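# Sort three cart parcels into matching mail-stop letter trays

## Task

Take the three parcels off the cart and set each one in the letter tray marked with its own mail stop code, lying entirely within that tray's walls. Every tray has to stay on the same desk or counter it began on. At the end the grippers must be open and the robot moved away. The robot must not fall or finish leaning, or the task fails. A parcel that stays in place only because the robot is holding it is not counted.

## Robot and tools

Robot: a LinearBot, an omnidirectional base with a column about 1.75 m high. A carriage rides the column (lift_m, 0 to 1 m) and carries two identical six-joint arms, left and right, each with a two-finger gripper. The arm bases sit roughly 0.57 m + lift_m above the floor, and carriage parts hang about 0.15 m lower. A hand can reach 0.78 m from its shoulder but only about 0.38 m below its arm base. Each hand is about 0.16 m long and 0.1 m wide (0.14 m open). The parked arm pose is joints 1-6 = 0, 0.05, 0.05, 1.45, 0, 0; parked, the robot spans about 0.95 m wide by 0.7 m long. The base wheel motors are weak (2 N m), so a light push already gives contact_stop. Loose objects may occasionally be nudged by outside disturbances.

Cameras: carriage_camera is fixed and looks ahead, tilted about 20 degrees down; left_wrist_camera and right_wrist_camera look out past the fingertips. Calibration (K, distortion, T_world_to_cam) is given per camera; here world means the base frame. Wrist camera poses are derived from joint readings, so their error grows with arm extension.

Frames: base frame has its origin on the floor below the base centre, x forward, y left, z up. left_hand and right_hand report the point between that hand's finger pads in this frame; quat_wxyz rotates base axes into hand axes (hand z along the fingers, fingers open along hand y; a hand pointing straight up with joints 1, 5, 6 at 0 reads 1, 0, 0, 0). Odometry frame is the base frame at scene start; base_odometry counts wheel turns, so slip looks like travel. Heading is positive leftward, range -3.142 to 3.142.

execute_actions: arguments actions (a list holding one action, or empty to just read state and images) and cameras (list of carriage_camera, left_wrist_camera, right_wrist_camera or all; omitted or null gives all, [] gives none). An action may have base, joints, or both; they start together and may finish at different times. base takes one command only, each a relative offset from where the base last reported itself: translate_m (metres, forward positive, -2 to 2), strafe_m (metres, left positive, -2 to 2) or rotate_rad (radians, counter-clockwise positive, -6.3 to 6.3). joints is one flat dictionary covering both arms and the lift, keyed by name, each value an absolute target: lift_m 0 to 1 m; for each side X in left/right, X_joint1_rad -2.617 to 3.054 (yaw about vertical, 0 forward, positive left), X_joint2_rad 0 to 3.141 (shoulder: 0 upper arm back and level, 1.57 up, 3.14 forward level), X_joint3_rad 0 to 3.141 (elbow, 0 folded, 3.14 straight), X_joint4_rad -1.57 to 1.57 (wrist pitch, positive lifts fingertips), X_joint5_rad -1.57 to 1.57 (wrist yaw, positive turns fingertips to the right, opposite to joint 1), X_joint6_rad -2.094 to 2.094 (roll about finger axis, positive clockwise seen from the forearm), X_gripper_m 0 to 0.093 m (pad gap). Done tolerances: lift 0.004, joints 1/5/6 0.02, joints 2/3 0.055, joint 4 0.04, gripper 0.004. Arm speed up to 1.8 rad/s for joints 1-3 and 2.7 rad/s for 4-6; no action runs past 15 s. An unknown key or out-of-range value rejects the whole call. Joints left out may still be driving toward older targets without showing it. The pictures line lists image order.

wait: seconds from 0 to 10; commands nothing, returns state and images. zoom_image: camera plus region [x0, y0, x1, y1] in pixels of that camera's latest full image, at most 504 by 504. read_manual: section licences, only licence text. finished_scene: scene number; ends it permanently and reports success, so call it only after the goal holds without the robot.

Result lines: base_status and joint_status report each motion's end. done for the base means wheels turned the commanded amount, slip included; a tiny move may fall short yet say done. off_target means resting away from target and maybe still pushing (a gripper holding something usually reads this). After contact_stop or time_out the target is dropped and the position held. joint command not followed, with a cause line, means a self-collision check blocked that arm's targets (grippers still move); such targets may be retried each action. To free blocked empty arms, move the blocked arm clear alone first, then the other in a later action. on_its_own describes uncommanded behaviour; held at is a target, not a position. motor_effort gives percent of max, peak in brackets, with sizeable fixed and random error. A lift effort that drops as the lift descends means a hand or load is resting on something. drive_wheels larger at rest than after a free move means the base is still pressing. ARM HIT means an arm struck the robot hard. MOTOR HOT warns at 75 °C; OVER-TEMPERATURE FAULT stops an arm at 90 °C for 10 s, and at 100 °C the arm goes limp and falls; affected keys show limit_stop_at_motor_heat, so resend targets. Outstretched arms heat quickly, even unloaded.

Cautions: hand readings drift at long reach; a level hand sags 10-17 cm under 1 kg, and a fully stretched arm may not lift 1 kg. Grip force is about 45-60 N per pad. Arms have no contact stop: blocked arms keep pressing and snap to target when freed. The base may coast about 0.3 m after an arm touches something, and arms are not watched during turns. After a blocked drive, back off about 0.2 m the way you came (reverse a turn), repeating if still pressed. Watch for table edges the column can hit; reversing into one can topple the robot. Tipping risk rises with a high carriage, extended arms, loads, pulling, or sudden stops; about 1.5 kg per hand with both arms forward can tip it, and only images reveal a lean. Never let the arms strike or squeeze each other hard. Avoid drops, slams and hard pushes; keep trays on their furniture.

Each tool is called after "Call:" by a JSON object that holds its "op" and its "data".

## Session

Call:
{"op": "execute_actions", "data": {"actions": []}}

Scene clock: 0.00 s.
base_odometry: x=+0.000 y=+0.000 heading=+0.000 (m, m, rad; odometry frame)
base_status: not commanded
joint_positions: lift_m=+0.300 left_joint1_rad=+0.010 left_joint2_rad=+0.017 left_joint3_rad=+0.034 left_joint4_rad=+1.427 left_joint5_rad=+0.009 left_joint6_rad=+0.016 left_gripper_m=+0.094 right_joint1_rad=-0.010 right_joint2_rad=+0.046 right_joint3_rad=+0.057 right_joint4_rad=+1.502 right_joint5_rad=+0.031 right_joint6_rad=+0.028 right_gripper_m=+0.094
joint_status: not commanded
motor_effort: lift_m=+18 drive_wheels=+2 (%)
left_hand: x=+0.2937 y=+0.3116 z=+1.3182 quat_wxyz=(+0.998, +0.005, +0.063, +0.013) (m; base frame)
right_hand: x=+0.2773 y=-0.3184 z=+1.3259 quat_wxyz=(+0.999, +0.016, +0.029, +0.008) (m; base frame)
pictures: carriage_camera, left_wrist_camera, right_wrist_camera
Images, in order (width x height): carriage_camera 504x504, left_wrist_camera 504x504, right_wrist_camera 504x504.

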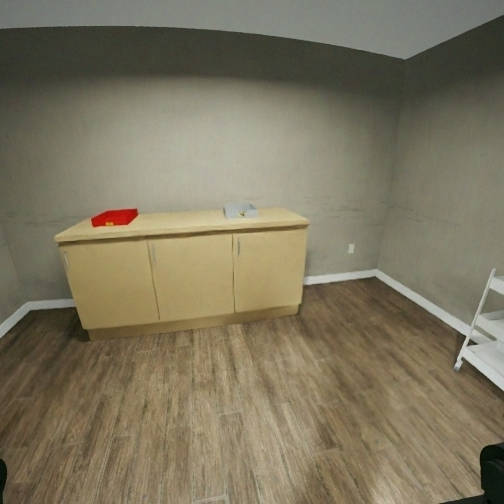

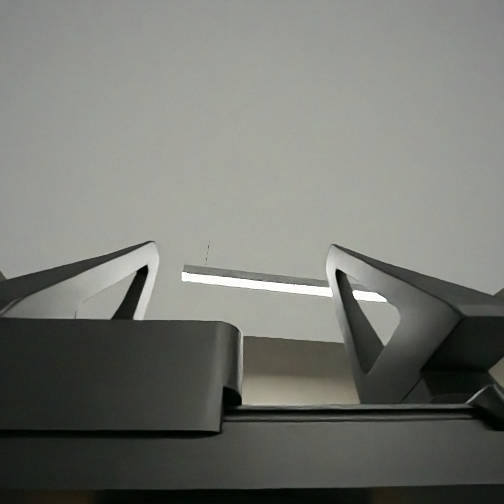

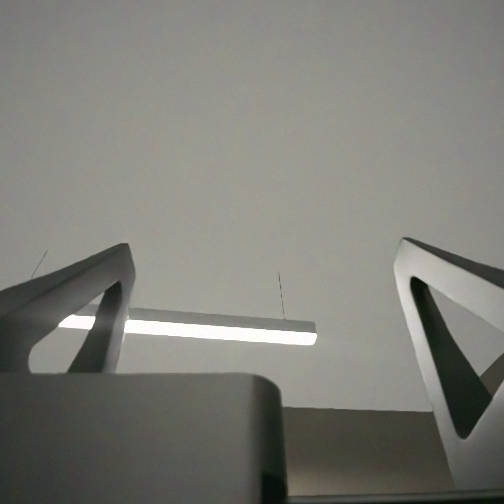

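Call:
{"op": "zoom_image", "data": {"camera": "carriage_camera", "region": [80, 190, 280, 240]}}

Call:
{"op": "execute_actions", "data": {"actions": [{"base":{"rotate_rad":-1.2}}], "cameras": ["carriage_camera"]}}

Region (80, 190, 280, 240) of carriage_camera's 504x504 image, scaled by 2.520, with more detail than that image has; it fills the top 126 rows of this view, and the rest is white.

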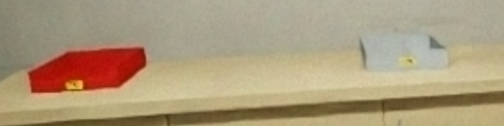

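Scene clock: 2.90 s.
base_odometry: x=+0.000 y=+0.000 heading=-1.199 (m, m, rad; odometry frame)
base_status: done
joint_positions: lift_m=+0.300 left_joint1_rad=+0.010 left_joint2_rad=+0.017 left_joint3_rad=+0.034 left_joint4_rad=+1.427 left_joint5_rad=+0.009 left_joint6_rad=+0.016 left_gripper_m=+0.094 right_joint1_rad=-0.010 right_joint2_rad=+0.046 right_joint3_rad=+0.057 right_joint4_rad=+1.502 right_joint5_rad=+0.031 right_joint6_rad=+0.028 right_gripper_m=+0.094
joint_status: not commanded
motor_effort: lift_m=+18(18) drive_wheels=+17(50) (%)
left_hand: x=+0.2937 y=+0.3116 z=+1.3182 quat_wxyz=(+0.998, +0.005, +0.063, +0.013) (m; base frame)
right_hand: x=+0.2773 y=-0.3184 z=+1.3259 quat_wxyz=(+0.999, +0.016, +0.029, +0.008) (m; base frame)
pictures: carriage_camera
Images, in order (width x height): carriage_camera 504x504.

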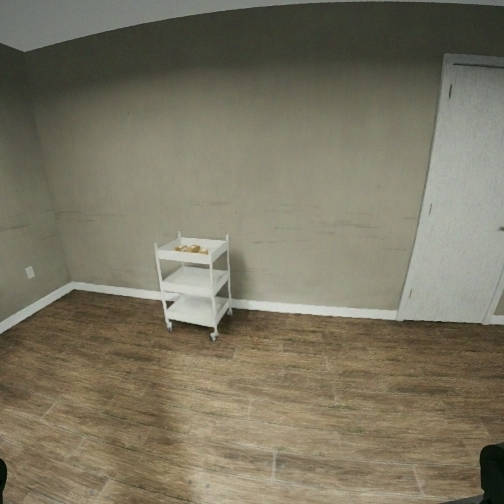

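Call:
{"op": "execute_actions", "data": {"actions": [{"base":{"rotate_rad":-1.7}}], "cameras": ["carriage_camera"]}}

Call:
{"op": "execute_actions", "data": {"actions": [{"base":{"rotate_rad":-1.7}}], "cameras": ["carriage_camera"]}}

Scene clock: 6.37 s.
base_odometry: x=+0.000 y=+0.000 heading=-2.898 (m, m, rad; odometry frame)
base_status: done
joint_positions: lift_m=+0.300 left_joint1_rad=+0.010 left_joint2_rad=+0.017 left_joint3_rad=+0.034 left_joint4_rad=+1.427 left_joint5_rad=+0.009 left_joint6_rad=+0.016 left_gripper_m=+0.094 right_joint1_rad=-0.010 right_joint2_rad=+0.046 right_joint3_rad=+0.057 right_joint4_rad=+1.502 right_joint5_rad=+0.032 right_joint6_rad=+0.028 right_gripper_m=+0.094
joint_status: not commanded
motor_effort: lift_m=+17(18) drive_wheels=+15(49) (%)
left_hand: x=+0.2937 y=+0.3116 z=+1.3182 quat_wxyz=(+0.998, +0.005, +0.063, +0.013) (m; base frame)
right_hand: x=+0.2773 y=-0.3184 z=+1.3259 quat_wxyz=(+0.999, +0.016, +0.029, +0.008) (m; base frame)
pictures: carriage_camera
Images, in order (width x height): carriage_camera 504x504.

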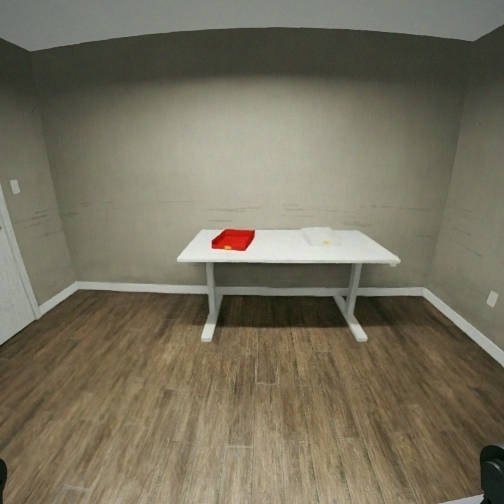

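Scene clock: 9.60 s.
base_odometry: x=+0.000 y=+0.000 heading=+1.686 (m, m, rad; odometry frame)
base_status: done
joint_positions: lift_m=+0.300 left_joint1_rad=+0.010 left_joint2_rad=+0.017 left_joint3_rad=+0.034 left_joint4_rad=+1.426 left_joint5_rad=+0.009 left_joint6_rad=+0.016 left_gripper_m=+0.094 right_joint1_rad=-0.010 right_joint2_rad=+0.046 right_joint3_rad=+0.057 right_joint4_rad=+1.502 right_joint5_rad=+0.032 right_joint6_rad=+0.028 right_gripper_m=+0.094
joint_status: not commanded
motor_effort: lift_m=+18(18) drive_wheels=+16(48) (%)
left_hand: x=+0.2938 y=+0.3116 z=+1.3182 quat_wxyz=(+0.998, +0.005, +0.064, +0.013) (m; base frame)
right_hand: x=+0.2773 y=-0.3184 z=+1.3259 quat_wxyz=(+0.999, +0.016, +0.029, +0.008) (m; base frame)
pictures: carriage_camera
Images, in order (width x height): carriage_camera 504x504.

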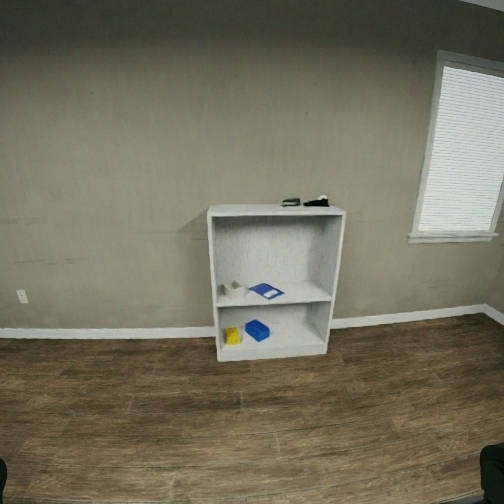

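Call:
{"op": "execute_actions", "data": {"actions": [{"base":{"rotate_rad":3.107}}], "cameras": []}}

Call:
{"op": "execute_actions", "data": {"actions": [{"base":{"translate_m":1.0}}], "cameras": []}}

Call:
{"op": "execute_actions", "data": {"actions": [{"base":{"strafe_m":0.9}}], "cameras": ["carriage_camera"]}}

Scene clock: 14.33 s.
base_odometry: x=+0.000 y=+0.000 heading=-1.491 (m, m, rad; odometry frame)
base_status: done
joint_positions: lift_m=+0.300 left_joint1_rad=+0.010 left_joint2_rad=+0.017 left_joint3_rad=+0.034 left_joint4_rad=+1.426 left_joint5_rad=+0.009 left_joint6_rad=+0.016 left_gripper_m=+0.094 right_joint1_rad=-0.010 right_joint2_rad=+0.046 right_joint3_rad=+0.057 right_joint4_rad=+1.501 right_joint5_rad=+0.032 right_joint6_rad=+0.028 right_gripper_m=+0.094
joint_status: not commanded
motor_effort: lift_m=+18(18) drive_wheels=+17(54) (%)
left_hand: x=+0.2939 y=+0.3116 z=+1.3182 quat_wxyz=(+0.998, +0.005, +0.064, +0.013) (m; base frame)
right_hand: x=+0.2776 y=-0.3184 z=+1.3259 quat_wxyz=(+0.999, +0.016, +0.029, +0.008) (m; base frame)
pictures: none
No camera images: the call's "cameras" was empty. Leave "cameras" out to get every camera's image.

Scene clock: 18.73 s.
base_odometry: x=+0.081 y=-0.997 heading=-1.490 (m, m, rad; odometry frame)
base_status: done
joint_positions: lift_m=+0.300 left_joint1_rad=+0.010 left_joint2_rad=+0.017 left_joint3_rad=+0.034 left_joint4_rad=+1.426 left_joint5_rad=+0.009 left_joint6_rad=+0.016 left_gripper_m=+0.094 right_joint1_rad=-0.010 right_joint2_rad=+0.046 right_joint3_rad=+0.057 right_joint4_rad=+1.501 right_joint5_rad=+0.032 right_joint6_rad=+0.028 right_gripper_m=+0.094
joint_status: not commanded
motor_effort: lift_m=+18(18) drive_wheels=-11(50) (%)
left_hand: x=+0.2939 y=+0.3116 z=+1.3182 quat_wxyz=(+0.998, +0.005, +0.064, +0.013) (m; base frame)
right_hand: x=+0.2774 y=-0.3184 z=+1.3259 quat_wxyz=(+0.999, +0.016, +0.029, +0.008) (m; base frame)
pictures: none
No camera images: the call's "cameras" was empty. Leave "cameras" out to get every camera's image.

Scene clock: 22.90 s.
base_odometry: x=+0.979 y=-0.924 heading=-1.490 (m, m, rad; odometry frame)
base_status: done
joint_positions: lift_m=+0.300 left_joint1_rad=+0.010 left_joint2_rad=+0.017 left_joint3_rad=+0.034 left_joint4_rad=+1.426 left_joint5_rad=+0.009 left_joint6_rad=+0.016 left_gripper_m=+0.094 right_joint1_rad=-0.010 right_joint2_rad=+0.046 right_joint3_rad=+0.057 right_joint4_rad=+1.501 right_joint5_rad=+0.032 right_joint6_rad=+0.028 right_gripper_m=+0.094
joint_status: not commanded
motor_effort: lift_m=+18(18) drive_wheels=-2(39) (%)
left_hand: x=+0.2939 y=+0.3116 z=+1.3182 quat_wxyz=(+0.998, +0.005, +0.064, +0.013) (m; base frame)
right_hand: x=+0.2775 y=-0.3185 z=+1.3259 quat_wxyz=(+0.999, +0.017, +0.029, +0.008) (m; base frame)
pictures: carriage_camera
Images, in order (width x height): carriage_camera 504x504.

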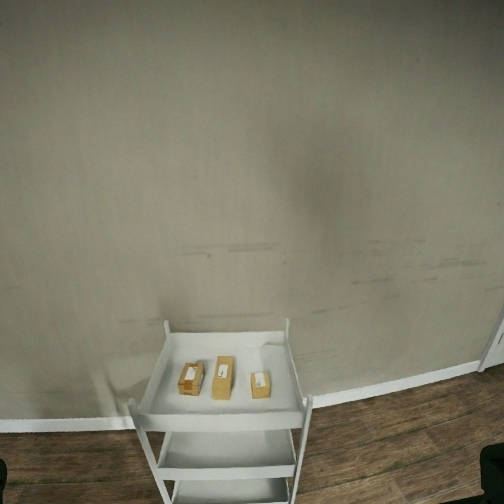

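Call:
{"op": "zoom_image", "data": {"camera": "carriage_camera", "region": [165, 345, 285, 415]}}

Region (165, 345, 285, 415) of carriage_camera's 504x504 image, scaled by 4.200, with more detail than that image has; it fills the top 294 rows of this view, and the rest is white.

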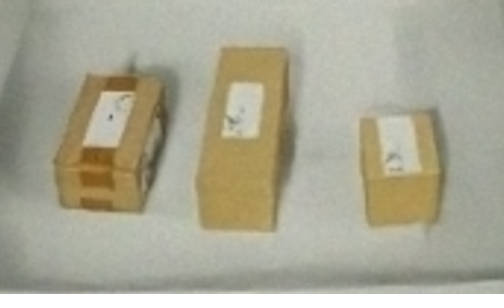

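Call:
{"op": "execute_actions", "data": {"actions": [{"base":{"translate_m":0.1},"joints":{"lift_m":0.33,"left_joint1_rad":-0.34,"left_joint2_rad":2.2,"left_joint3_rad":1.7,"left_joint4_rad":-1.07,"left_joint6_rad":-0.34}}], "cameras": ["carriage_camera","left_wrist_camera"]}}

Scene clock: 26.17 s.
base_odometry: x=+0.987 y=-1.024 heading=-1.489 (m, m, rad; odometry frame)
base_status: done
joint_positions: lift_m=+0.330 left_joint1_rad=-0.335 left_joint2_rad=+2.203 left_joint3_rad=+1.684 left_joint4_rad=-1.060 left_joint5_rad=+0.009 left_joint6_rad=-0.336 left_gripper_m=+0.094 right_joint1_rad=-0.010 right_joint2_rad=+0.046 right_joint3_rad=+0.057 right_joint4_rad=+1.501 right_joint5_rad=+0.032 right_joint6_rad=+0.028 right_gripper_m=+0.094
joint_status: all done
motor_effort: lift_m=+19(22) drive_wheels=-12(35) (%)
left_hand: x=+0.6554 y=+0.1745 z=+0.9330 quat_wxyz=(-0.005, -0.001, +1.000, -0.003) (m; base frame)
right_hand: x=+0.2775 y=-0.3185 z=+1.3555 quat_wxyz=(+0.999, +0.017, +0.029, +0.008) (m; base frame)
pictures: carriage_camera, left_wrist_camera
camera_calibration (this result's frames):
carriage_camera: T_world_to_cam=[[-0.0321341, -0.999468, -0.00556009, 0.0148023], [-0.331755, 0.0159136, -0.943231, 1.32527], [0.942818, -0.0284653, -0.33209, 0.272135], [0, 0, 0, 1]] pos_world=[0.183568, 0.00145101, 1.34049]
left_wrist_camera: T_world_to_cam=[[0.0165875, -0.999267, 0.034491, 0.12813], [-0.81295, 0.00660396, 0.582296, -0.0110963], [-0.582097, -0.0376983, -0.812245, 1.26777], [0, 0, 0, 1]] pos_world=[0.726818, 0.175902, 1.03178]
Images, in order (width x height): carriage_camera 504x504, left_wrist_camera 504x504.

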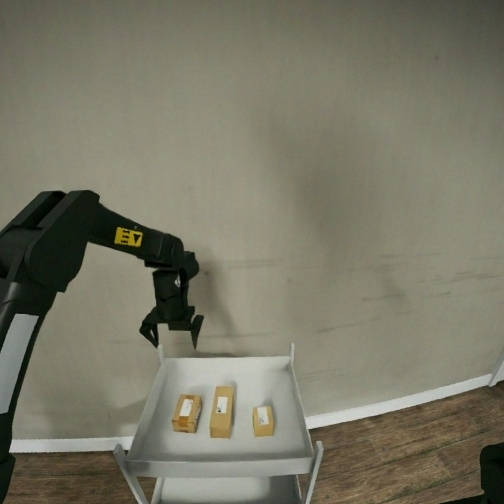

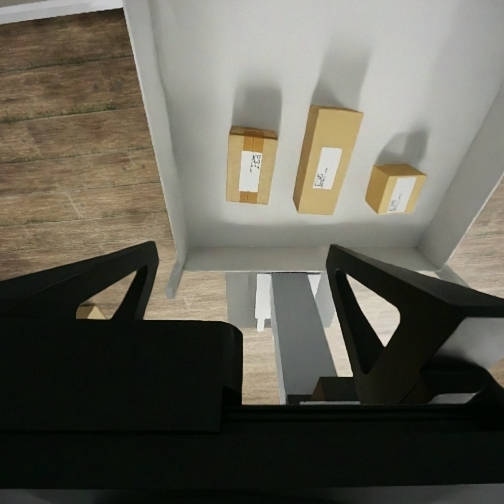

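Call:
{"op": "zoom_image", "data": {"camera": "left_wrist_camera", "region": [215, 120, 435, 225]}}

Call:
{"op": "execute_actions", "data": {"actions": [{"base":{"translate_m":-0.02},"joints":{"lift_m":0.16,"left_joint1_rad":-0.365,"left_joint6_rad":-0.3}}], "cameras": ["carriage_camera","left_wrist_camera"]}}

Region (215, 120, 435, 225) of left_wrist_camera's 504x504 image, scaled by 2.291, with more detail than that image has; it fills the top 241 rows of this view, and the rest is white.

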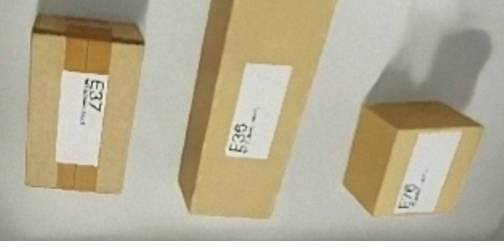

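Scene clock: 27.60 s.
base_odometry: x=+0.985 y=-1.004 heading=-1.489 (m, m, rad; odometry frame)
base_status: done
joint_positions: lift_m=+0.160 left_joint1_rad=-0.364 left_joint2_rad=+2.199 left_joint3_rad=+1.694 left_joint4_rad=-1.062 left_joint5_rad=+0.009 left_joint6_rad=-0.303 left_gripper_m=+0.094 right_joint1_rad=-0.010 right_joint2_rad=+0.046 right_joint3_rad=+0.057 right_joint4_rad=+1.500 right_joint5_rad=+0.032 right_joint6_rad=+0.028 right_gripper_m=+0.094
joint_status: all done
motor_effort: lift_m=+17(18) drive_wheels=+3(39) (%)
left_hand: x=+0.6540 y=+0.1622 z=+0.7671 quat_wxyz=(+0.000, +0.031, +1.000, -0.005) (m; base frame)
right_hand: x=+0.2777 y=-0.3184 z=+1.1856 quat_wxyz=(+0.999, +0.016, +0.029, +0.008) (m; base frame)
pictures: carriage_camera, left_wrist_camera
camera_calibration (this result's frames):
carriage_camera: T_world_to_cam=[[-0.0321341, -0.999468, -0.00556009, 0.0138582], [-0.331755, 0.0159136, -0.943231, 1.1651], [0.942818, -0.0284653, -0.33209, 0.215742], [0, 0, 0, 1]] pos_world=[0.183568, 0.00145101, 1.17068]
left_wrist_camera: T_world_to_cam=[[-0.0459486, -0.9982, 0.0385429, 0.159123], [-0.817453, 0.0597491, 0.572887, 0.0859342], [-0.574159, -0.00518365, -0.818727, 1.12629], [0, 0, 0, 1]] pos_world=[0.724227, 0.15954, 0.866759]
Images, in order (width x height): carriage_camera 504x504, left_wrist_camera 504x504.

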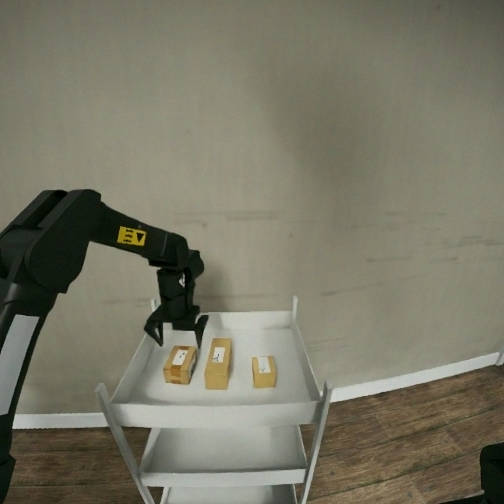

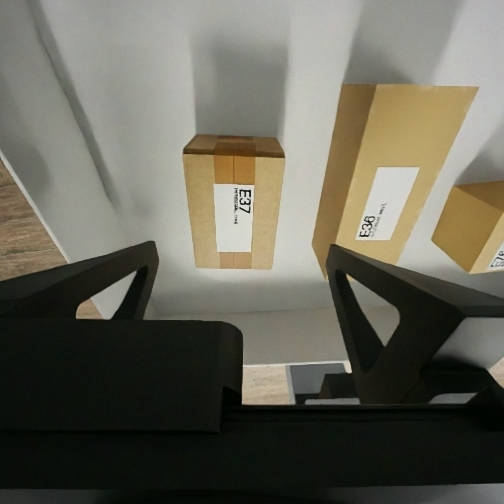

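Call:
{"op": "execute_actions", "data": {"actions": [{"joints":{"lift_m":0.095,"left_joint1_rad":-0.352,"left_gripper_m":0.082}}], "cameras": ["carriage_camera","left_wrist_camera"]}}

Scene clock: 28.67 s.
base_odometry: x=+0.985 y=-1.004 heading=-1.489 (m, m, rad; odometry frame)
base_status: not commanded
joint_positions: lift_m=+0.095 left_joint1_rad=-0.358 left_joint2_rad=+2.202 left_joint3_rad=+1.694 left_joint4_rad=-1.063 left_joint5_rad=+0.009 left_joint6_rad=-0.303 left_gripper_m=+0.082 right_joint1_rad=-0.010 right_joint2_rad=+0.046 right_joint3_rad=+0.057 right_joint4_rad=+1.500 right_joint5_rad=+0.032 right_joint6_rad=+0.028 right_gripper_m=+0.094
joint_status: all done
motor_effort: lift_m=+17(17) drive_wheels=+4(7) (%)
left_hand: x=+0.6544 y=+0.1648 z=+0.7008 quat_wxyz=(-0.002, +0.028, +1.000, -0.004) (m; base frame)
right_hand: x=+0.2777 y=-0.3184 z=+1.1207 quat_wxyz=(+0.999, +0.016, +0.029, +0.008) (m; base frame)
pictures: carriage_camera, left_wrist_camera
camera_calibration (this result's frames):
carriage_camera: T_world_to_cam=[[-0.0321341, -0.999468, -0.00556009, 0.013497], [-0.331755, 0.0159136, -0.943231, 1.10384], [0.942818, -0.0284653, -0.33209, 0.194172], [0, 0, 0, 1]] pos_world=[0.183568, 0.00145101, 1.10573]
left_wrist_camera: T_world_to_cam=[[-0.0396929, -0.998522, 0.0371136, 0.161261], [-0.815338, 0.0538378, 0.576476, 0.12112], [-0.577622, -0.0073781, -0.816271, 1.0731], [0, 0, 0, 1]] pos_world=[0.724999, 0.162419, 0.80013]
Images, in order (width x height): carriage_camera 504x504, left_wrist_camera 504x504.

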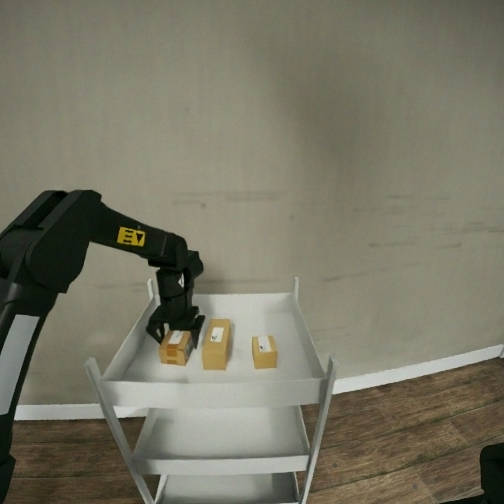

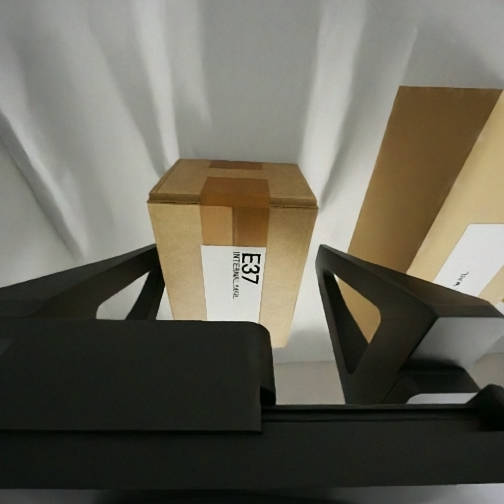

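Call:
{"op": "execute_actions", "data": {"actions": [{"joints":{"left_gripper_m":0.04}}], "cameras": []}}

Call:
{"op": "execute_actions", "data": {"actions": [{"joints":{"lift_m":0.27}}], "cameras": []}}

Call:
{"op": "execute_actions", "data": {"actions": [{"base":{"strafe_m":0.06},"joints":{"left_joint1_rad":0,"left_joint2_rad":1.2,"left_joint3_rad":1.2,"left_joint4_rad":-1.5,"left_joint6_rad":0,"right_joint1_rad":0.5,"right_joint2_rad":2.2,"right_joint3_rad":1.7,"right_joint4_rad":-1.07,"right_joint6_rad":0.5}}]}}

Scene clock: 29.83 s.
base_odometry: x=+0.985 y=-1.004 heading=-1.489 (m, m, rad; odometry frame)
base_status: not commanded
joint_positions: lift_m=+0.095 left_joint1_rad=-0.358 left_joint2_rad=+2.202 left_joint3_rad=+1.694 left_joint4_rad=-1.063 left_joint5_rad=+0.009 left_joint6_rad=-0.302 left_gripper_m=+0.059 right_joint1_rad=-0.010 right_joint2_rad=+0.046 right_joint3_rad=+0.057 right_joint4_rad=+1.500 right_joint5_rad=+0.032 right_joint6_rad=+0.028 right_gripper_m=+0.094
joint_status: left_gripper_m off_target (ended at +0.059, target +0.040)
motor_effort: lift_m=+17(17) drive_wheels=+1(3) (%)
left_hand: x=+0.6544 y=+0.1648 z=+0.7008 quat_wxyz=(-0.002, +0.028, +1.000, -0.004) (m; base frame)
right_hand: x=+0.2777 y=-0.3184 z=+1.1207 quat_wxyz=(+0.999, +0.016, +0.029, +0.008) (m; base frame)
pictures: none
No camera images: the call's "cameras" was empty. Leave "cameras" out to get every camera's image.

Scene clock: 31.07 s.
base_odometry: x=+0.985 y=-1.004 heading=-1.489 (m, m, rad; odometry frame)
base_status: not commanded
joint_positions: lift_m=+0.270 left_joint1_rad=-0.358 left_joint2_rad=+2.199 left_joint3_rad=+1.694 left_joint4_rad=-1.064 left_joint5_rad=+0.009 left_joint6_rad=-0.302 left_gripper_m=+0.059 right_joint1_rad=-0.010 right_joint2_rad=+0.046 right_joint3_rad=+0.057 right_joint4_rad=+1.500 right_joint5_rad=+0.032 right_joint6_rad=+0.028 right_gripper_m=+0.094
joint_status: all done
motor_effort: lift_m=+18(23) drive_wheels=+4(1) (%)
left_hand: x=+0.6546 y=+0.1648 z=+0.8771 quat_wxyz=(+0.000, +0.028, +1.000, -0.004) (m; base frame)
right_hand: x=+0.2777 y=-0.3184 z=+1.2955 quat_wxyz=(+0.999, +0.016, +0.029, +0.008) (m; base frame)
pictures: none
No camera images: the call's "cameras" was empty. Leave "cameras" out to get every camera's image.

Scene clock: 33.20 s.
base_odometry: x=+1.045 y=-0.999 heading=-1.490 (m, m, rad; odometry frame)
base_status: done
joint_positions: lift_m=+0.270 left_joint1_rad=+0.006 left_joint2_rad=+1.204 left_joint3_rad=+1.220 left_joint4_rad=-1.492 left_joint5_rad=+0.006 left_joint6_rad=-0.005 left_gripper_m=+0.059 right_joint1_rad=+0.496 right_joint2_rad=+2.213 right_joint3_rad=+1.672 right_joint4_rad=-1.064 right_joint5_rad=+0.032 right_joint6_rad=+0.490 right_gripper_m=+0.094
joint_status: all done
motor_effort: lift_m=+18(19) drive_wheels=-4(39) (%)
left_hand: x=+0.4552 y=+0.3130 z=+1.0410 quat_wxyz=(+0.048, -0.006, +0.999, -0.003) (m; base frame)
right_hand: x=+0.6263 y=-0.1221 z=+0.8664 quat_wxyz=(-0.007, -0.003, +1.000, -0.022) (m; base frame)
pictures: carriage_camera, left_wrist_camera, right_wrist_camera
camera_calibration (this result's frames):
carriage_camera: T_world_to_cam=[[-0.0321341, -0.999468, -0.00556009, 0.0144689], [-0.331755, 0.0159136, -0.943231, 1.26871], [0.942818, -0.0284653, -0.33209, 0.252219], [0, 0, 0, 1]] pos_world=[0.183568, 0.00145101, 1.28052]
left_wrist_camera: T_world_to_cam=[[0.0230651, -0.99905, 0.0369777, 0.260435], [-0.869946, -0.00183187, 0.493143, -0.116279], [-0.492607, -0.043543, -0.869162, 1.26453], [0, 0, 0, 1]] pos_world=[0.515753, 0.315036, 1.14679]
right_wrist_camera: T_world_to_cam=[[-0.00879538, -0.998619, 0.0517936, -0.161069], [-0.816727, 0.037059, 0.575832, 0.0279019], [-0.576957, -0.0372366, -0.815926, 1.19103], [0, 0, 0, 1]] pos_world=[0.708544, -0.117531, 0.964067]
Images, in order (width x height): carriage_camera 504x504, left_wrist_camera 504x504, right_wrist_camera 504x504.

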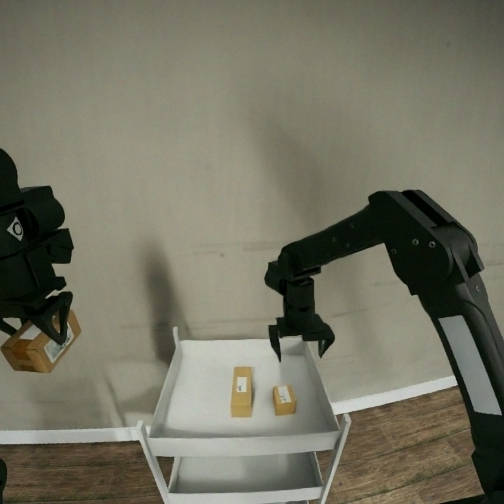

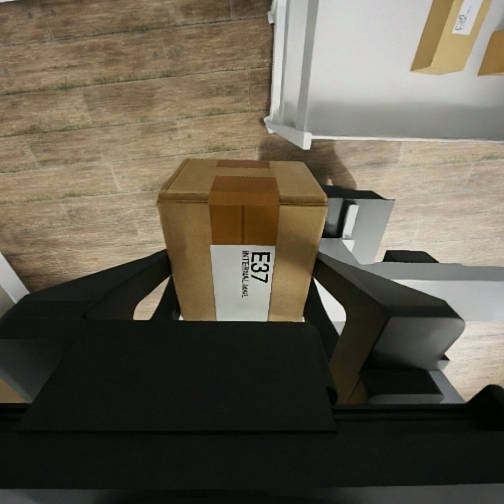

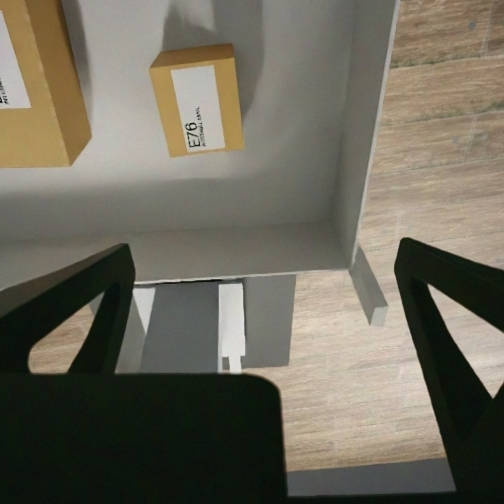

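Call:
{"op": "execute_actions", "data": {"actions": [{"base":{"translate_m":0.032},"joints":{"lift_m":0.16,"right_joint1_rad":0.56,"right_joint5_rad":0,"right_joint6_rad":0.48}}], "cameras": ["carriage_camera","right_wrist_camera"]}}

Scene clock: 34.60 s.
base_odometry: x=+1.048 y=-1.031 heading=-1.489 (m, m, rad; odometry frame)
base_status: done
joint_positions: lift_m=+0.160 left_joint1_rad=+0.006 left_joint2_rad=+1.203 left_joint3_rad=+1.208 left_joint4_rad=-1.492 left_joint5_rad=+0.006 left_joint6_rad=-0.005 left_gripper_m=+0.059 right_joint1_rad=+0.564 right_joint2_rad=+2.212 right_joint3_rad=+1.672 right_joint4_rad=-1.064 right_joint5_rad=+0.001 right_joint6_rad=+0.482 right_gripper_m=+0.094
joint_status: all done
motor_effort: lift_m=+17(18) drive_wheels=-8(30) (%)
left_hand: x=+0.4528 y=+0.3129 z=+0.9279 quat_wxyz=(+0.041, -0.006, +0.999, -0.003) (m; base frame)
right_hand: x=+0.6098 y=-0.0935 z=+0.7570 quat_wxyz=(-0.014, -0.041, +0.999, -0.009) (m; base frame)
pictures: carriage_camera, right_wrist_camera
camera_calibration (this result's frames):
carriage_camera: T_world_to_cam=[[-0.0321341, -0.999468, -0.00556009, 0.0138582], [-0.331755, 0.0159136, -0.943231, 1.16512], [0.942818, -0.0284653, -0.33209, 0.215747], [0, 0, 0, 1]] pos_world=[0.183568, 0.00145101, 1.1707]
right_wrist_camera: T_world_to_cam=[[0.0661675, -0.997515, 0.0241939, -0.151689], [-0.807788, -0.0393171, 0.588161, 0.0544656], [-0.585748, -0.0584607, -0.808382, 1.09092], [0, 0, 0, 1]] pos_world=[0.693038, -0.0853952, 0.853516]
Images, in order (width x height): carriage_camera 504x504, right_wrist_camera 504x504.

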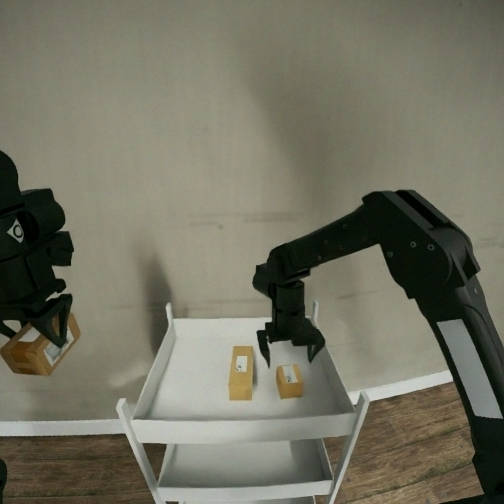

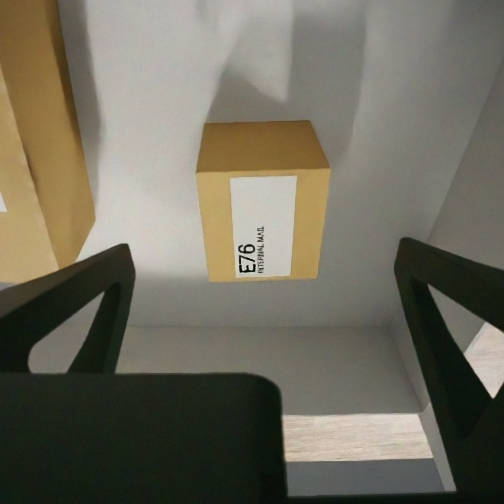

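Call:
{"op": "execute_actions", "data": {"actions": [{"joints":{"lift_m":0.1,"right_gripper_m":0.075}}], "cameras": ["right_wrist_camera"]}}

Call:
{"op": "execute_actions", "data": {"actions": [{"joints":{"right_gripper_m":0.035}}], "cameras": ["carriage_camera","right_wrist_camera"]}}

Scene clock: 35.57 s.
base_odometry: x=+1.048 y=-1.031 heading=-1.489 (m, m, rad; odometry frame)
base_status: not commanded
joint_positions: lift_m=+0.100 left_joint1_rad=+0.006 left_joint2_rad=+1.203 left_joint3_rad=+1.208 left_joint4_rad=-1.494 left_joint5_rad=+0.006 left_joint6_rad=-0.005 left_gripper_m=+0.059 right_joint1_rad=+0.564 right_joint2_rad=+2.214 right_joint3_rad=+1.680 right_joint4_rad=-1.066 right_joint5_rad=+0.001 right_joint6_rad=+0.482 right_gripper_m=+0.075
joint_status: all done
motor_effort: lift_m=+17(17) drive_wheels=-11(12) (%)
left_hand: x=+0.4525 y=+0.3129 z=+0.8679 quat_wxyz=(+0.041, -0.006, +0.999, -0.003) (m; base frame)
right_hand: x=+0.6115 y=-0.0923 z=+0.6980 quat_wxyz=(-0.012, -0.041, +0.999, -0.007) (m; base frame)
pictures: right_wrist_camera
camera_calibration (this result's frames):
right_wrist_camera: T_world_to_cam=[[0.0660652, -0.997587, 0.0213397, -0.14713], [-0.80982, -0.0411114, 0.585236, 0.0936633], [-0.582947, -0.0559451, -0.810582, 1.04431], [0, 0, 0, 1]] pos_world=[0.69435, -0.0845, 0.794826]
Images, in order (width x height): right_wrist_camera 504x504.

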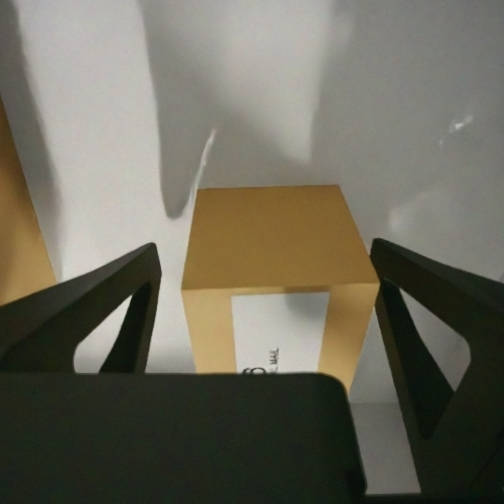

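Scene clock: 36.13 s.
base_odometry: x=+1.048 y=-1.031 heading=-1.489 (m, m, rad; odometry frame)
base_status: not commanded
joint_positions: lift_m=+0.100 left_joint1_rad=+0.006 left_joint2_rad=+1.203 left_joint3_rad=+1.208 left_joint4_rad=-1.494 left_joint5_rad=+0.006 left_joint6_rad=-0.005 left_gripper_m=+0.059 right_joint1_rad=+0.564 right_joint2_rad=+2.214 right_joint3_rad=+1.680 right_joint4_rad=-1.066 right_joint5_rad=+0.000 right_joint6_rad=+0.482 right_gripper_m=+0.049
joint_status: right_gripper_m off_target (ended at +0.049, target +0.035)
motor_effort: lift_m=+18(17) drive_wheels=-8(9) (%)
left_hand: x=+0.4525 y=+0.3129 z=+0.8679 quat_wxyz=(+0.041, -0.006, +0.999, -0.003) (m; base frame)
right_hand: x=+0.6114 y=-0.0922 z=+0.6980 quat_wxyz=(-0.012, -0.041, +0.999, -0.007) (m; base frame)
pictures: carriage_camera, right_wrist_camera
camera_calibration (this result's frames):
carriage_camera: T_world_to_cam=[[-0.0321341, -0.999468, -0.00556009, 0.0135247], [-0.331755, 0.0159136, -0.943231, 1.10853], [0.942818, -0.0284653, -0.33209, 0.195826], [0, 0, 0, 1]] pos_world=[0.183568, 0.00145101, 1.11071]
right_wrist_camera: T_world_to_cam=[[0.0660521, -0.997602, 0.0206697, -0.14654], [-0.809582, -0.0414711, 0.58554, 0.0932209], [-0.583278, -0.05541, -0.81038, 1.04439], [0, 0, 0, 1]] pos_world=[0.694319, -0.0844534, 0.794797]
Images, in order (width x height): carriage_camera 504x504, right_wrist_camera 504x504.

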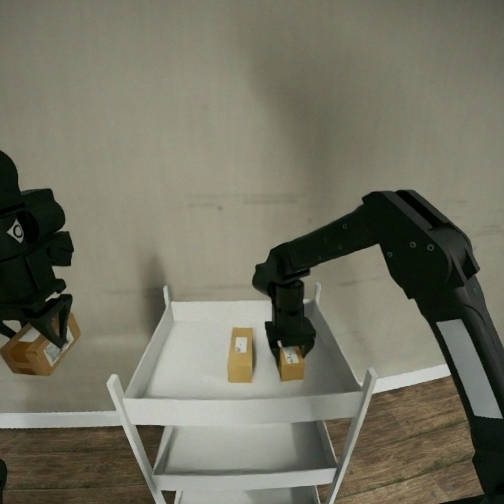

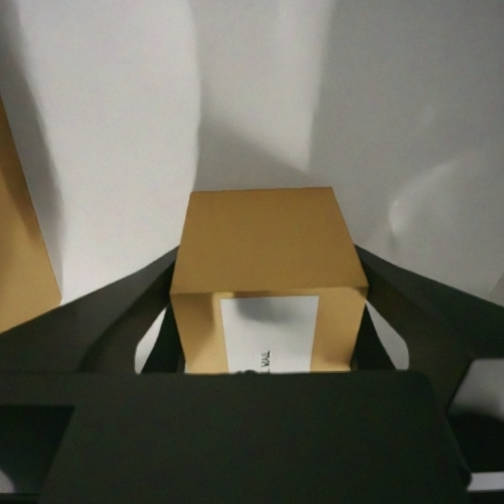

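Call:
{"op": "execute_actions", "data": {"actions": [{"joints":{"lift_m":0.3}}], "cameras": []}}

Call:
{"op": "execute_actions", "data": {"actions": [{"base":{"translate_m":-1.25},"joints":{"lift_m":0.45,"right_joint1_rad":0,"right_joint2_rad":1.2,"right_joint3_rad":1.2,"right_joint4_rad":-1.5,"right_joint6_rad":0}}], "cameras": []}}

Call:
{"op": "execute_actions", "data": {"actions": [{"base":{"rotate_rad":1.69}}], "cameras": ["carriage_camera"]}}

Scene clock: 37.77 s.
base_odometry: x=+1.048 y=-1.031 heading=-1.489 (m, m, rad; odometry frame)
base_status: not commanded
joint_positions: lift_m=+0.300 left_joint1_rad=+0.006 left_joint2_rad=+1.203 left_joint3_rad=+1.208 left_joint4_rad=-1.494 left_joint5_rad=+0.006 left_joint6_rad=-0.005 left_gripper_m=+0.059 right_joint1_rad=+0.564 right_joint2_rad=+2.209 right_joint3_rad=+1.680 right_joint4_rad=-1.066 right_joint5_rad=+0.000 right_joint6_rad=+0.482 right_gripper_m=+0.049
joint_status: all done
motor_effort: lift_m=+18(22) drive_wheels=+11(11) (%)
left_hand: x=+0.4524 y=+0.3129 z=+1.0677 quat_wxyz=(+0.041, -0.005, +0.999, -0.003) (m; base frame)
right_hand: x=+0.6118 y=-0.0921 z=+0.8997 quat_wxyz=(-0.010, -0.041, +0.999, -0.006) (m; base frame)
pictures: none
No camera images: the call's "cameras" was empty. Leave "cameras" out to get every camera's image.

Scene clock: 42.67 s.
base_odometry: x=+0.946 y=+0.215 heading=-1.489 (m, m, rad; odometry frame)
base_status: done
joint_positions: lift_m=+0.450 left_joint1_rad=+0.006 left_joint2_rad=+1.203 left_joint3_rad=+1.208 left_joint4_rad=-1.494 left_joint5_rad=+0.006 left_joint6_rad=-0.005 left_gripper_m=+0.059 right_joint1_rad=+0.003 right_joint2_rad=+1.211 right_joint3_rad=+1.218 right_joint4_rad=-1.492 right_joint5_rad=+0.004 right_joint6_rad=+0.011 right_gripper_m=+0.049
joint_status: all done
motor_effort: lift_m=+19(23) drive_wheels=-7(62) (%)
left_hand: x=+0.4525 y=+0.3129 z=+1.2178 quat_wxyz=(+0.041, -0.005, +0.999, -0.003) (m; base frame)
right_hand: x=+0.4553 y=-0.3130 z=+1.2191 quat_wxyz=(+0.043, +0.004, +0.999, -0.002) (m; base frame)
pictures: none
No camera images: the call's "cameras" was empty. Leave "cameras" out to get every camera's image.

Scene clock: 45.87 s.
base_odometry: x=+0.946 y=+0.215 heading=+0.200 (m, m, rad; odometry frame)
base_status: done
joint_positions: lift_m=+0.450 left_joint1_rad=+0.006 left_joint2_rad=+1.203 left_joint3_rad=+1.208 left_joint4_rad=-1.494 left_joint5_rad=+0.006 left_joint6_rad=-0.005 left_gripper_m=+0.059 right_joint1_rad=+0.003 right_joint2_rad=+1.211 right_joint3_rad=+1.218 right_joint4_rad=-1.493 right_joint5_rad=+0.003 right_joint6_rad=+0.010 right_gripper_m=+0.049
joint_status: not commanded
motor_effort: lift_m=+18(18) drive_wheels=+13(53) (%)
left_hand: x=+0.4525 y=+0.3129 z=+1.2178 quat_wxyz=(+0.041, -0.005, +0.999, -0.003) (m; base frame)
right_hand: x=+0.4549 y=-0.3129 z=+1.2191 quat_wxyz=(+0.042, +0.004, +0.999, -0.001) (m; base frame)
pictures: carriage_camera
camera_calibration (this result's frames):
carriage_camera: T_world_to_cam=[[-0.0321341, -0.999468, -0.00556009, 0.0154698], [-0.331755, 0.0159136, -0.943231, 1.43851], [0.942818, -0.0284653, -0.33209, 0.312003], [0, 0, 0, 1]] pos_world=[0.183568, 0.00145101, 1.46055]
Images, in order (width x height): carriage_camera 504x504.

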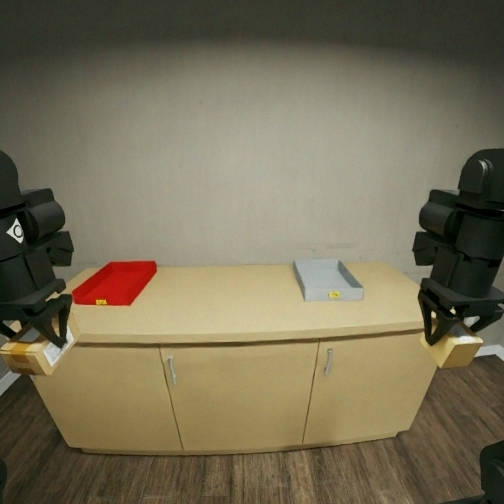

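Call:
{"op": "zoom_image", "data": {"camera": "carriage_camera", "region": [70, 255, 170, 315]}}

Call:
{"op": "zoom_image", "data": {"camera": "carriage_camera", "region": [280, 250, 380, 310]}}

Region (70, 255, 170, 315) of carriage_camera's 504x504 image, scaled by 5.040, with more detail than that image has; it fills the top 302 rows of this view, and the rest is white.

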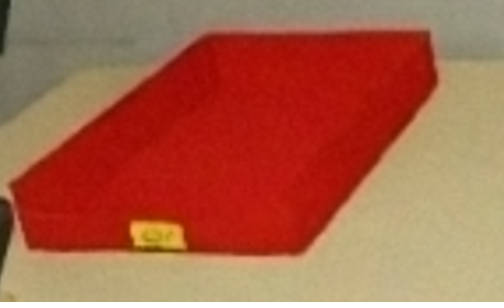

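Region (280, 250, 380, 310) of carriage_camera's 504x504 image, scaled by 5.040, with more detail than that image has; it fills the top 302 rows of this view, and the rest is white.

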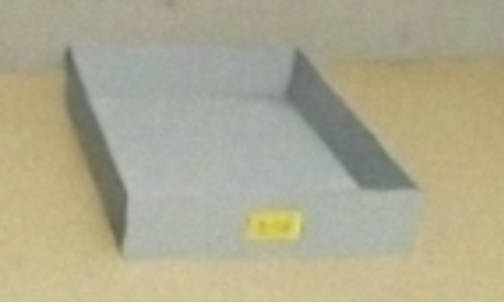

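Call:
{"op": "execute_actions", "data": {"actions": [{"base":{"strafe_m":0.11},"joints":{"left_joint1_rad":0.8,"right_joint1_rad":-0.8,"lift_m":0.5}}], "cameras": []}}

Call:
{"op": "execute_actions", "data": {"actions": [{"base":{"translate_m":0.3}}], "cameras": ["carriage_camera"]}}

Call:
{"op": "zoom_image", "data": {"camera": "carriage_camera", "region": [330, 310, 450, 380]}}

Call:
{"op": "zoom_image", "data": {"camera": "carriage_camera", "region": [40, 320, 160, 390]}}

Scene clock: 49.30 s.
base_odometry: x=+0.924 y=+0.322 heading=+0.201 (m, m, rad; odometry frame)
base_status: done
joint_positions: lift_m=+0.500 left_joint1_rad=+0.797 left_joint2_rad=+1.203 left_joint3_rad=+1.208 left_joint4_rad=-1.495 left_joint5_rad=+0.007 left_joint6_rad=-0.004 left_gripper_m=+0.059 right_joint1_rad=-0.796 right_joint2_rad=+1.211 right_joint3_rad=+1.209 right_joint4_rad=-1.494 right_joint5_rad=+0.002 right_joint6_rad=+0.010 right_gripper_m=+0.049
joint_status: all done
motor_effort: lift_m=+19(22) drive_wheels=-17(47) (%)
left_hand: x=+0.3960 y=+0.4475 z=+1.2677 quat_wxyz=(+0.038, -0.389, +0.920, +0.012) (m; base frame)
right_hand: x=+0.3955 y=-0.4492 z=+1.2667 quat_wxyz=(+0.034, +0.392, +0.919, -0.015) (m; base frame)
pictures: none
No camera images: the call's "cameras" was empty. Leave "cameras" out to get every camera's image.

Scene clock: 51.77 s.
base_odometry: x=+1.218 y=+0.383 heading=+0.202 (m, m, rad; odometry frame)
base_status: done
joint_positions: lift_m=+0.500 left_joint1_rad=+0.797 left_joint2_rad=+1.203 left_joint3_rad=+1.208 left_joint4_rad=-1.496 left_joint5_rad=+0.007 left_joint6_rad=-0.004 left_gripper_m=+0.059 right_joint1_rad=-0.796 right_joint2_rad=+1.211 right_joint3_rad=+1.209 right_joint4_rad=-1.495 right_joint5_rad=+0.002 right_joint6_rad=+0.010 right_gripper_m=+0.049
joint_status: not commanded
motor_effort: lift_m=+19(18) drive_wheels=-14(38) (%)
left_hand: x=+0.3958 y=+0.4475 z=+1.2676 quat_wxyz=(+0.038, -0.389, +0.920, +0.012) (m; base frame)
right_hand: x=+0.3954 y=-0.4491 z=+1.2667 quat_wxyz=(+0.034, +0.392, +0.919, -0.015) (m; base frame)
pictures: carriage_camera
camera_calibration (this result's frames):
carriage_camera: T_world_to_cam=[[-0.0321341, -0.999468, -0.00556009, 0.0157475], [-0.331755, 0.0159136, -0.943231, 1.48561], [0.942818, -0.0284653, -0.33209, 0.328587], [0, 0, 0, 1]] pos_world=[0.183568, 0.00145101, 1.51049]
Images, in order (width x height): carriage_camera 504x504.

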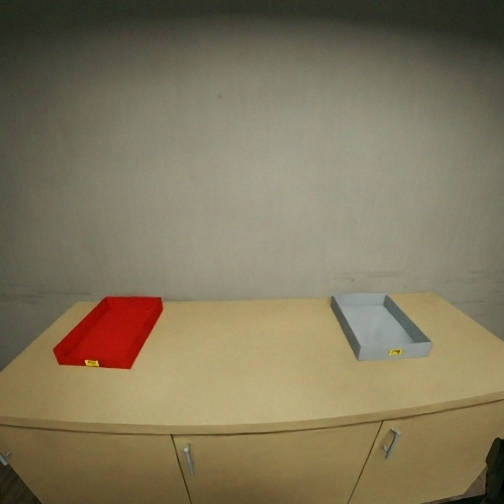

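Region (330, 310, 450, 380) of carriage_camera's 504x504 image, scaled by 4.200, with more detail than that image has; it fills the top 294 rows of this view, and the rest is white.

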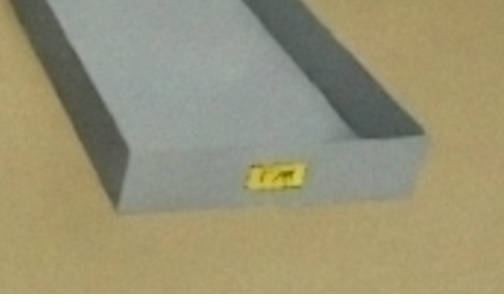

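Region (40, 320, 160, 390) of carriage_camera's 504x504 image, scaled by 4.200, with more detail than that image has; it fills the top 294 rows of this view, and the rest is white.

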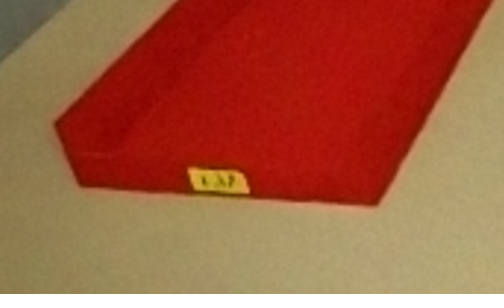

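Call:
{"op": "execute_actions", "data": {"actions": [{"joints":{"lift_m":0.15}}], "cameras": ["carriage_camera"]}}

Call:
{"op": "zoom_image", "data": {"camera": "carriage_camera", "region": [380, 230, 480, 280]}}

Call:
{"op": "zoom_image", "data": {"camera": "carriage_camera", "region": [20, 235, 120, 285]}}

Scene clock: 53.93 s.
base_odometry: x=+1.218 y=+0.383 heading=+0.202 (m, m, rad; odometry frame)
base_status: not commanded
joint_positions: lift_m=+0.150 left_joint1_rad=+0.797 left_joint2_rad=+1.203 left_joint3_rad=+1.208 left_joint4_rad=-1.496 left_joint5_rad=+0.007 left_joint6_rad=-0.004 left_gripper_m=+0.059 right_joint1_rad=-0.796 right_joint2_rad=+1.211 right_joint3_rad=+1.209 right_joint4_rad=-1.496 right_joint5_rad=+0.001 right_joint6_rad=+0.009 right_gripper_m=+0.049
joint_status: all done
motor_effort: lift_m=+17(17) drive_wheels=-9(6) (%)
left_hand: x=+0.3958 y=+0.4473 z=+0.9179 quat_wxyz=(+0.038, -0.389, +0.920, +0.012) (m; base frame)
right_hand: x=+0.3954 y=-0.4488 z=+0.9169 quat_wxyz=(+0.034, +0.392, +0.919, -0.014) (m; base frame)
pictures: carriage_camera
camera_calibration (this result's frames):
carriage_camera: T_world_to_cam=[[-0.0321341, -0.999468, -0.00556009, 0.0138027], [-0.331755, 0.0159136, -0.943231, 1.15569], [0.942818, -0.0284653, -0.33209, 0.21243], [0, 0, 0, 1]] pos_world=[0.183568, 0.00145101, 1.16071]
Images, in order (width x height): carriage_camera 504x504.

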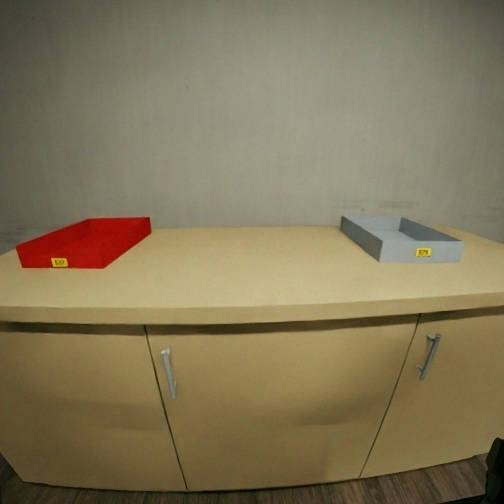

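Region (380, 230, 480, 280) of carriage_camera's 504x504 image, scaled by 5.040, with more detail than that image has.

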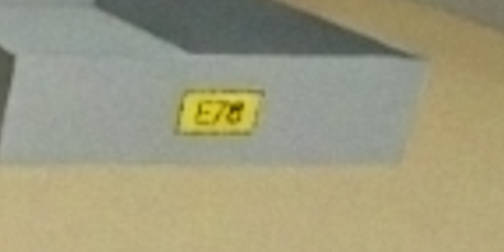

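Region (20, 235, 120, 285) of carriage_camera's 504x504 image, scaled by 5.040, with more detail than that image has.

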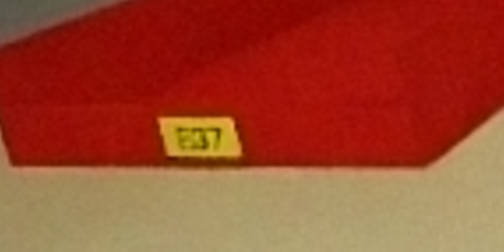

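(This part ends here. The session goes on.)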